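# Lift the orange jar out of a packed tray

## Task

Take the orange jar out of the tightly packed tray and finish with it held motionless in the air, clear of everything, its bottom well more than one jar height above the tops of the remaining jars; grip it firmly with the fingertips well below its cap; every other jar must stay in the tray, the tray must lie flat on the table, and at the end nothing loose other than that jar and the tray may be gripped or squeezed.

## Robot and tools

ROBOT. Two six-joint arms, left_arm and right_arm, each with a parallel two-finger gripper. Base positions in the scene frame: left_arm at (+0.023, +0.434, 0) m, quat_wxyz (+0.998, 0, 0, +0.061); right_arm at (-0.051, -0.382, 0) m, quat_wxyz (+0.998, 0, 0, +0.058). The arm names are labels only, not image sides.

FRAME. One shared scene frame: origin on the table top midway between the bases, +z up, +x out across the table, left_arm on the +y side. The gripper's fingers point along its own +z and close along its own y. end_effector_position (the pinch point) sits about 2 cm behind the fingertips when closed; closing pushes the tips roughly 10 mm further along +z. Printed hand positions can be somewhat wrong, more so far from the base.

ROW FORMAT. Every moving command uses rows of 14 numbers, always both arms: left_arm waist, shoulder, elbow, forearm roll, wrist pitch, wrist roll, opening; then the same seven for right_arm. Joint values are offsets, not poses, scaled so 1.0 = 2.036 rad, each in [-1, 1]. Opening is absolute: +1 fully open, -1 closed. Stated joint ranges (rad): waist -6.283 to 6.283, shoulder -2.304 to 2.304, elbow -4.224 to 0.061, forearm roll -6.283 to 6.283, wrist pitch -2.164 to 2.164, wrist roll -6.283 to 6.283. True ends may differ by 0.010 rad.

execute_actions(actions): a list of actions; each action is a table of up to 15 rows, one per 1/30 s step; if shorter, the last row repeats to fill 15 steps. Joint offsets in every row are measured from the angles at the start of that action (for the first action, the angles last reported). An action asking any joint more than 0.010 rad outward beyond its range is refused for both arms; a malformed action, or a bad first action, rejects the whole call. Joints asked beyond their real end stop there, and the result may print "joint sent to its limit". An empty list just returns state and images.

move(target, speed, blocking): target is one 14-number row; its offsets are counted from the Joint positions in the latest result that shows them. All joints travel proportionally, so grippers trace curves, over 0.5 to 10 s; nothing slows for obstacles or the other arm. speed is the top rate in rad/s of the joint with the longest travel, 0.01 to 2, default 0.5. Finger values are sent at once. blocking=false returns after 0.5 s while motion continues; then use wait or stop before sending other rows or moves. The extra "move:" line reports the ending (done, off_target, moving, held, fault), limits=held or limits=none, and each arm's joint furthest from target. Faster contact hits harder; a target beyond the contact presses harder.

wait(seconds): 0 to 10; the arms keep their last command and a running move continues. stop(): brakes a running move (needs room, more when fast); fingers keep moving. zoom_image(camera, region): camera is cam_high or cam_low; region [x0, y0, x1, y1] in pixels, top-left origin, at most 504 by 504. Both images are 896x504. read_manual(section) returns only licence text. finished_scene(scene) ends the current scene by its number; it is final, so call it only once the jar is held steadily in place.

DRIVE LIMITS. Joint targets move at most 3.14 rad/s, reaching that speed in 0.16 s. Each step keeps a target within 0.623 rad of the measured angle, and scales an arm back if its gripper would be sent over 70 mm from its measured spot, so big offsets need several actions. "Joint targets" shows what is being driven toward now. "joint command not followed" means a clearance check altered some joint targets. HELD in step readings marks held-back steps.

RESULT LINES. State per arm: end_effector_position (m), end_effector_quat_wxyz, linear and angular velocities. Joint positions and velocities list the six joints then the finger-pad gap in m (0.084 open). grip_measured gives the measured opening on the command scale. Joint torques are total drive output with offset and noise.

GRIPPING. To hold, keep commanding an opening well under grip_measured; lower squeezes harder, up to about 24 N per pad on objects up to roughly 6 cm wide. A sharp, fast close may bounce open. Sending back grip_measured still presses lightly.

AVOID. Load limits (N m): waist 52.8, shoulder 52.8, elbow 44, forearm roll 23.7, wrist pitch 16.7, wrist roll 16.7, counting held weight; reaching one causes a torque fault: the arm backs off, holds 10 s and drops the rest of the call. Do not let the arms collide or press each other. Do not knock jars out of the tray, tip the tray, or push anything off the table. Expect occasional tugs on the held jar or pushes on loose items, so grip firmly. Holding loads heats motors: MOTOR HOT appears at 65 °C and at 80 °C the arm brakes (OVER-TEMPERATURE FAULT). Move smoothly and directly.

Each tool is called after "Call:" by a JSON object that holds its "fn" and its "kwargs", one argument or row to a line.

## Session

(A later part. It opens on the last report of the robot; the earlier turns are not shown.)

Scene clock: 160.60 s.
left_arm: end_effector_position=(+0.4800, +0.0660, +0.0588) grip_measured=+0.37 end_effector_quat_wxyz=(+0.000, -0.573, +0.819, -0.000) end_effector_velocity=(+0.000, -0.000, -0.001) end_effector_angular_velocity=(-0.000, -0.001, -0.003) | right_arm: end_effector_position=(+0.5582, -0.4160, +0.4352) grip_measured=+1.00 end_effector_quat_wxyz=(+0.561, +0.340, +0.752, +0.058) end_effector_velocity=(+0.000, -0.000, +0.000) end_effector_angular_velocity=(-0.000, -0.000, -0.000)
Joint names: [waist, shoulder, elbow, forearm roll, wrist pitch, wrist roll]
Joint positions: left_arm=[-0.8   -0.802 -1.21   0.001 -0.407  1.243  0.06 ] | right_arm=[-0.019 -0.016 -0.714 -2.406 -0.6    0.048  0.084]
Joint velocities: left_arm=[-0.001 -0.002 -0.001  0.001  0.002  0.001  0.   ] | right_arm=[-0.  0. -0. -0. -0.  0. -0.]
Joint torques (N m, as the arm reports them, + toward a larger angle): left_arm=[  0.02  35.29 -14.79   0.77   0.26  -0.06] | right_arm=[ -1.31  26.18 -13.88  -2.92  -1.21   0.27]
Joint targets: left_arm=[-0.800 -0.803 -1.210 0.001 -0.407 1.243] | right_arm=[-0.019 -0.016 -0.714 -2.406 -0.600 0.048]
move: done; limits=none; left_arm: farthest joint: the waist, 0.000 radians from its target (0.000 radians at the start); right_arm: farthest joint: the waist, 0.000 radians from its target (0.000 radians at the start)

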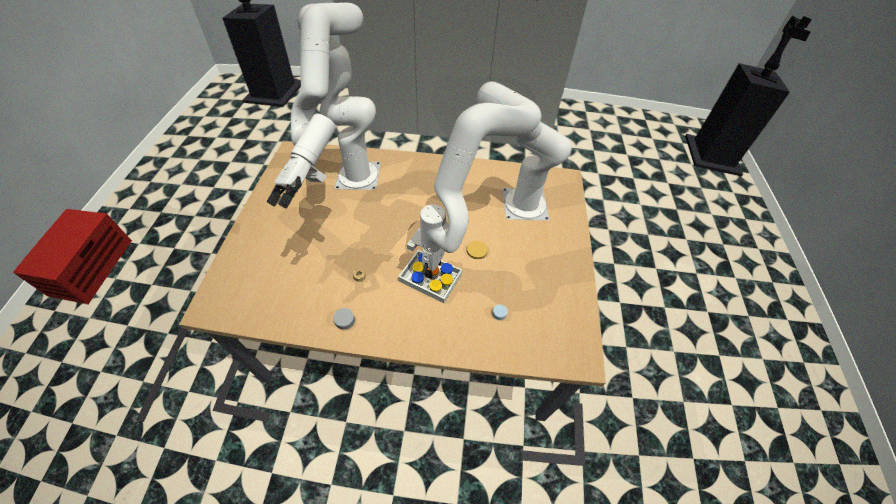

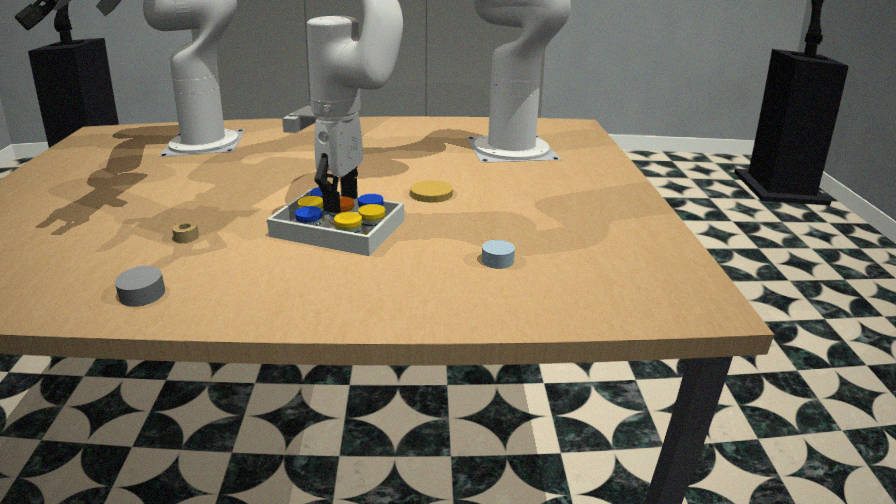

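Call:
{"fn": "move", "kwargs": {
  "target": [0,-0.0245,-0.0054,0,0.0191,0,0.32,0,0,0,0,0,0,1],
  "speed": 0.04
}}

Call:
{"fn": "execute_actions", "kwargs": {
  "actions": [
    [[0,0,0,0,0,0,0.25,0,0,0,0,0,0,1],[0,0,0,0,0,0,0.22,0,0,0,0,0,0,1],[0,0,0,0,0,0,0.19,0,0,0,0,0,0,1],[0,0,0,0,0,0,0.16,0,0,0,0,0,0,1],[0,0,0,0,0,0,0.13,0,0,0,0,0,0,1],[0,0,0,0,0,0,0.1,0,0,0,0,0,0,1],[0,0,0,0,0,0,0.07,0,0,0,0,0,0,1],[0,0,0,0,0,0,0.04,0,0,0,0,0,0,1],[0,0,0,0,0,0,0.01,0,0,0,0,0,0,1],[0,0,0,0,0,0,-0.02,0,0,0,0,0,0,1],[0,0,0,0,0,0,-0.05,0,0,0,0,0,0,1],[0,0,0,0,0,0,-0.08,0,0,0,0,0,0,1],[0,0,0,0,0,0,-0.11,0,0,0,0,0,0,1],[0,0,0,0,0,0,-0.15,0,0,0,0,0,0,1]],
    [[0,0,0,0,0,0,-1,0,0,0,0,0,0,1]]
  ]
}}

Call:
{"fn": "zoom_image", "kwargs": {
  "camera": "cam_low",
  "region": [285, 160, 385, 240]
}}

Scene clock: 176.30 s.
left_arm: end_effector_position=(+0.4801, +0.0660, +0.0330) grip_measured=+0.31 end_effector_quat_wxyz=(+0.000, -0.573, +0.819, -0.000) end_effector_velocity=(+0.000, +0.000, -0.001) end_effector_angular_velocity=(-0.000, -0.000, +0.000) | right_arm: end_effector_position=(+0.5582, -0.4160, +0.4352) grip_measured=+1.00 end_effector_quat_wxyz=(+0.561, +0.340, +0.752, +0.058) end_effector_velocity=(-0.000, -0.000, +0.000) end_effector_angular_velocity=(-0.001, -0.000, -0.000)
Joint names: [waist, shoulder, elbow, forearm roll, wrist pitch, wrist roll]
Joint positions: left_arm=[-0.8   -0.852 -1.221  0.001 -0.368  1.243  0.057] | right_arm=[-0.019 -0.016 -0.714 -2.406 -0.6    0.048  0.084]
Joint velocities: left_arm=[ 0.    -0.002 -0.     0.     0.002  0.    -0.   ] | right_arm=[-0.     0.     0.    -0.    -0.001 -0.     0.   ]
Joint torques (N m, as the arm reports them, + toward a larger angle): left_arm=[  0.66  34.79 -14.68   0.47   0.51  -0.14] | right_arm=[ -1.39  26.71 -13.84  -3.07  -1.03   0.22]
Joint targets: left_arm=[-0.800 -0.852 -1.221 0.001 -0.368 1.243] | right_arm=[-0.019 -0.016 -0.714 -2.406 -0.600 0.048]
move: done; limits=none; left_arm: farthest joint: the waist, 0.000 radians from its target (0.000 radians at the start); right_arm: farthest joint: the waist, 0.000 radians from its target (0.000 radians at the start)

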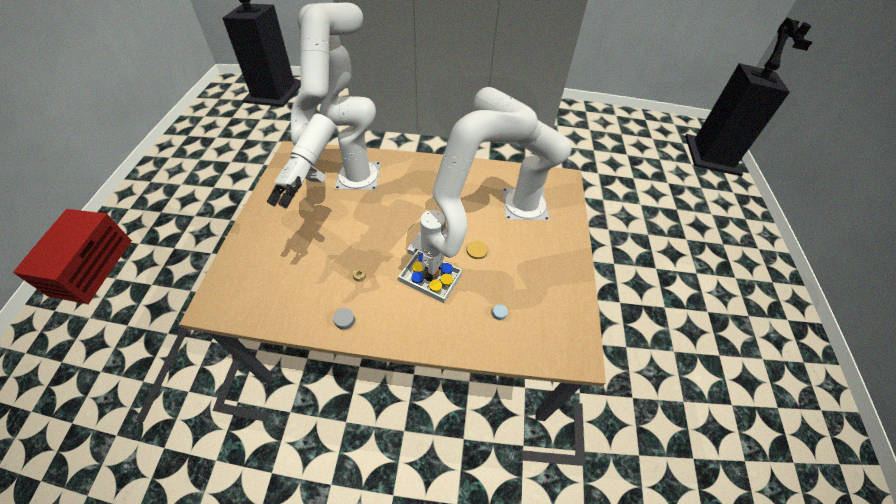

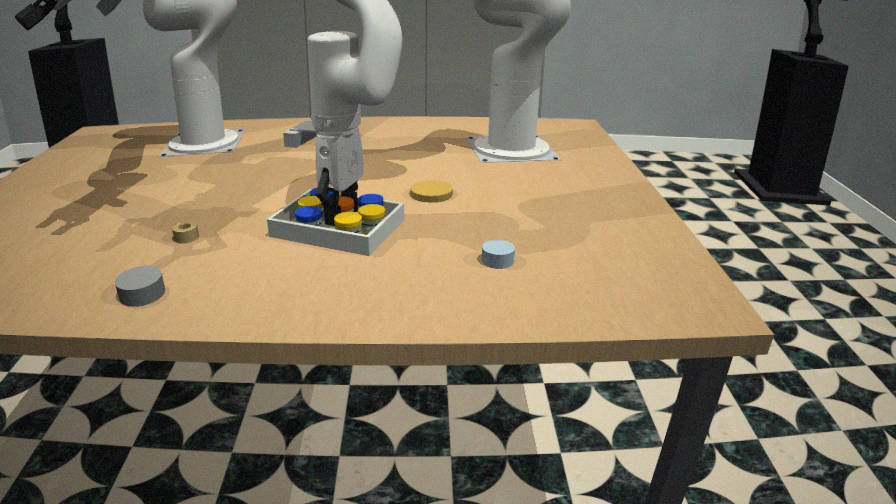

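Scene clock: 177.30 s.
left_arm: end_effector_position=(+0.4801, +0.0659, +0.0331) grip_measured=+0.04 end_effector_quat_wxyz=(+0.000, -0.573, +0.819, -0.000) end_effector_velocity=(+0.001, +0.000, +0.000) end_effector_angular_velocity=(-0.000, -0.001, -0.000) | right_arm: end_effector_position=(+0.5582, -0.4160, +0.4352) grip_measured=+1.00 end_effector_quat_wxyz=(+0.561, +0.340, +0.752, +0.058) end_effector_velocity=(+0.000, +0.000, -0.000) end_effector_angular_velocity=(-0.001, +0.001, +0.001)
Joint names: [waist, shoulder, elbow, forearm roll, wrist pitch, wrist roll]
Joint positions: left_arm=[-0.8   -0.852 -1.221  0.001 -0.369  1.243  0.046] | right_arm=[-0.019 -0.016 -0.714 -2.406 -0.6    0.048  0.084]
Joint velocities: left_arm=[ 0.001  0.    -0.     0.001  0.     0.001  0.   ] | right_arm=[-0.     0.    -0.    -0.     0.    -0.001  0.   ]
Joint torques (N m, as the arm reports them, + toward a larger angle): left_arm=[  1.86  34.17 -13.23   1.06   0.66  -0.3 ] | right_arm=[ -2.54  26.74 -13.71  -2.82  -1.11   0.33]
Joint targets: left_arm=[-0.800 -0.852 -1.221 0.001 -0.369 1.243] | right_arm=[-0.019 -0.016 -0.714 -2.406 -0.600 0.048]
Step readings (joint positions; steps 1 to 15: 1st action; 16 to 30: 2nd action):
0: left_arm=[-0.800 -0.852 -1.221 0.001 -0.368 1.243] | right_arm=[-0.019 -0.016 -0.714 -2.406 -0.600 0.048]
1: left_arm=[-0.800 -0.852 -1.221 0.001 -0.368 1.243] | right_arm=[-0.019 -0.016 -0.714 -2.406 -0.600 0.048]
2: left_arm=[-0.800 -0.852 -1.221 0.001 -0.368 1.243] | right_arm=[-0.019 -0.016 -0.714 -2.406 -0.600 0.048]
4: left_arm=[-0.800 -0.852 -1.221 0.001 -0.368 1.243] | right_arm=[-0.019 -0.016 -0.714 -2.406 -0.600 0.048]
8: left_arm=[-0.800 -0.852 -1.221 0.001 -0.369 1.243] | right_arm=[-0.019 -0.016 -0.714 -2.406 -0.600 0.048]
15: left_arm=[-0.800 -0.852 -1.221 0.001 -0.369 1.243] | right_arm=[-0.019 -0.016 -0.714 -2.406 -0.600 0.048]
16: left_arm=[-0.800 -0.852 -1.221 0.001 -0.369 1.243] | right_arm=[-0.019 -0.016 -0.714 -2.406 -0.600 0.048]
17: left_arm=[-0.800 -0.852 -1.221 0.001 -0.369 1.243] | right_arm=[-0.019 -0.016 -0.714 -2.406 -0.600 0.048]
19: left_arm=[-0.800 -0.852 -1.221 0.001 -0.369 1.243] | right_arm=[-0.019 -0.016 -0.714 -2.406 -0.600 0.048]
23: left_arm=[-0.800 -0.852 -1.221 0.001 -0.369 1.243] | right_arm=[-0.019 -0.016 -0.714 -2.406 -0.600 0.048]
30: Joint positions above

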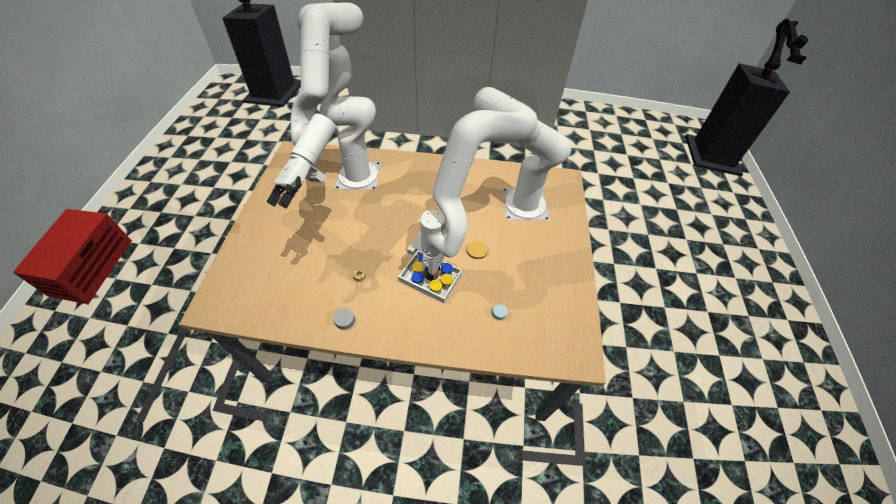

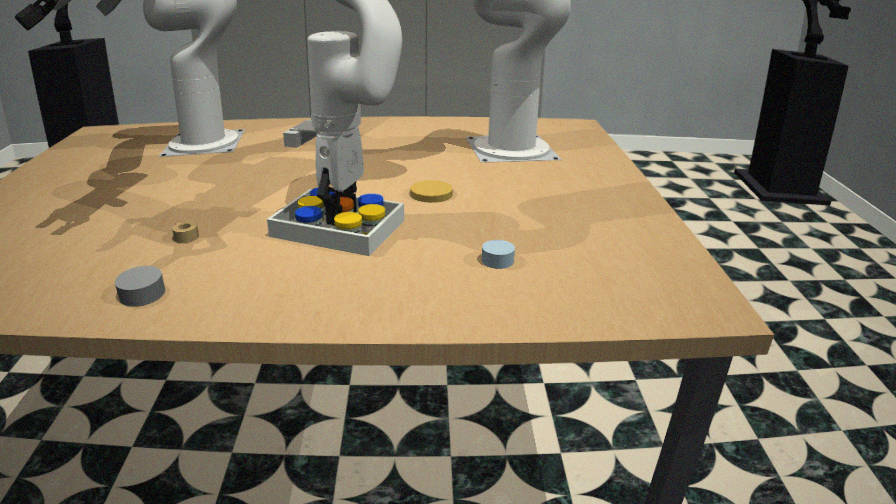

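Region (285, 160, 385, 240) of cam_low's 896x504 image, scaled by 5.040, with more detail than that image has; it fills the top 403 rows of this view, and the rest is white.

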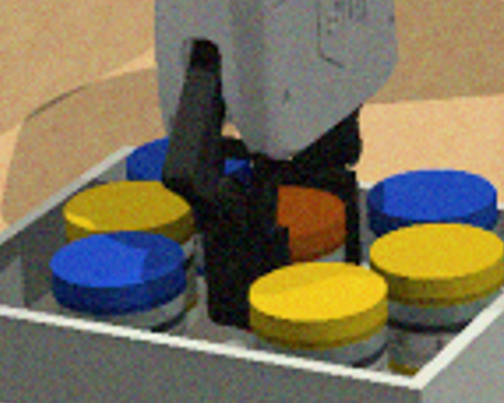

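Call:
{"fn": "move", "kwargs": {
  "target": [0,0.17,0.031,0,-0.139,0,-1,0,0,0,0,0,0,1],
  "speed": 0.18
}}

Call:
{"fn": "zoom_image", "kwargs": {
  "camera": "cam_low",
  "region": [250, 60, 430, 260]
}}

Scene clock: 183.17 s.
left_arm: end_effector_position=(+0.4642, +0.0787, +0.2128) grip_measured=+0.04 end_effector_quat_wxyz=(+0.000, -0.573, +0.819, -0.000) end_effector_velocity=(-0.001, -0.001, +0.002) end_effector_angular_velocity=(-0.001, -0.001, -0.003) | right_arm: end_effector_position=(+0.5582, -0.4160, +0.4352) grip_measured=+1.00 end_effector_quat_wxyz=(+0.561, +0.340, +0.752, +0.058) end_effector_velocity=(+0.000, +0.000, +0.000) end_effector_angular_velocity=(+0.001, -0.000, -0.000)
Joint names: [waist, shoulder, elbow, forearm roll, wrist pitch, wrist roll]
Joint positions: left_arm=[-0.8   -0.506 -1.158  0.001 -0.651  1.243  0.046] | right_arm=[-0.019 -0.016 -0.714 -2.406 -0.6    0.048  0.084]
Joint velocities: left_arm=[-0.002  0.004  0.    -0.    -0.002  0.001 -0.   ] | right_arm=[ 0.    -0.    -0.     0.     0.     0.001 -0.   ]
Joint torques (N m, as the arm reports them, + toward a larger angle): left_arm=[ -0.59  29.37 -18.42   0.75   0.39   0.  ] | right_arm=[ -0.72  26.7  -13.62  -2.68  -1.14   0.24]
Joint targets: left_arm=[-0.800 -0.506 -1.158 0.001 -0.652 1.243] | right_arm=[-0.019 -0.016 -0.714 -2.406 -0.600 0.048]
move: done; limits=none; left_arm: farthest joint: the wrist pitch, 0.001 radians from its target (0.283 radians at the start); right_arm: farthest joint: the waist, 0.000 radians from its target (0.000 radians at the start)

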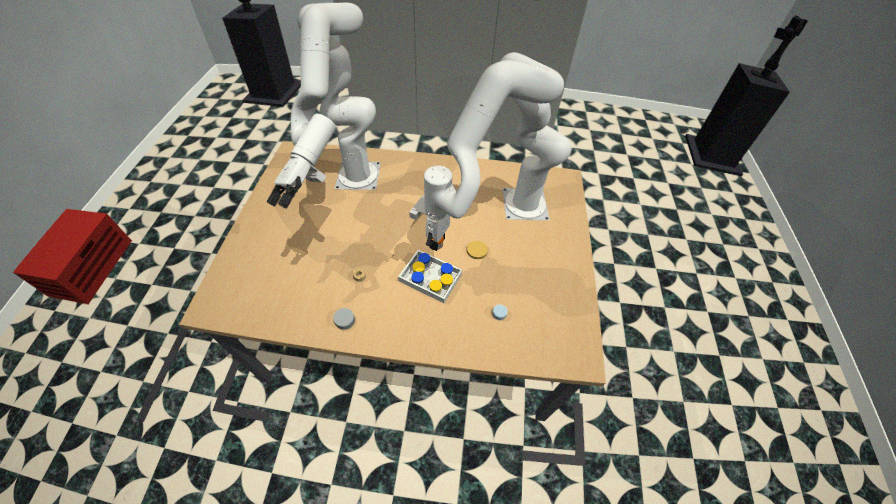

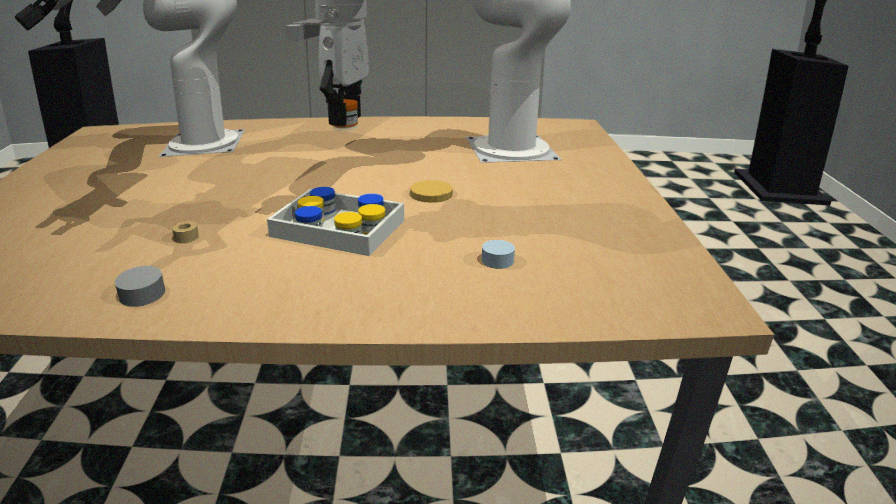

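Region (250, 60, 430, 260) of cam_low's 896x504 image, scaled by 2.520, with more detail than that image has; it fills the left 454 columns of this view, and the rest is white.

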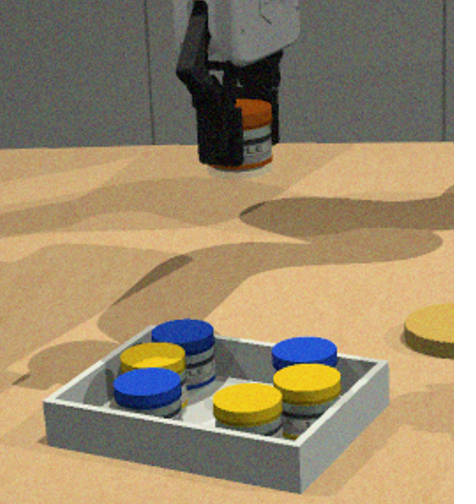

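Call:
{"fn": "finished_scene", "kwargs": {
  "scene": 1
}}

The scene is finished: the task was done.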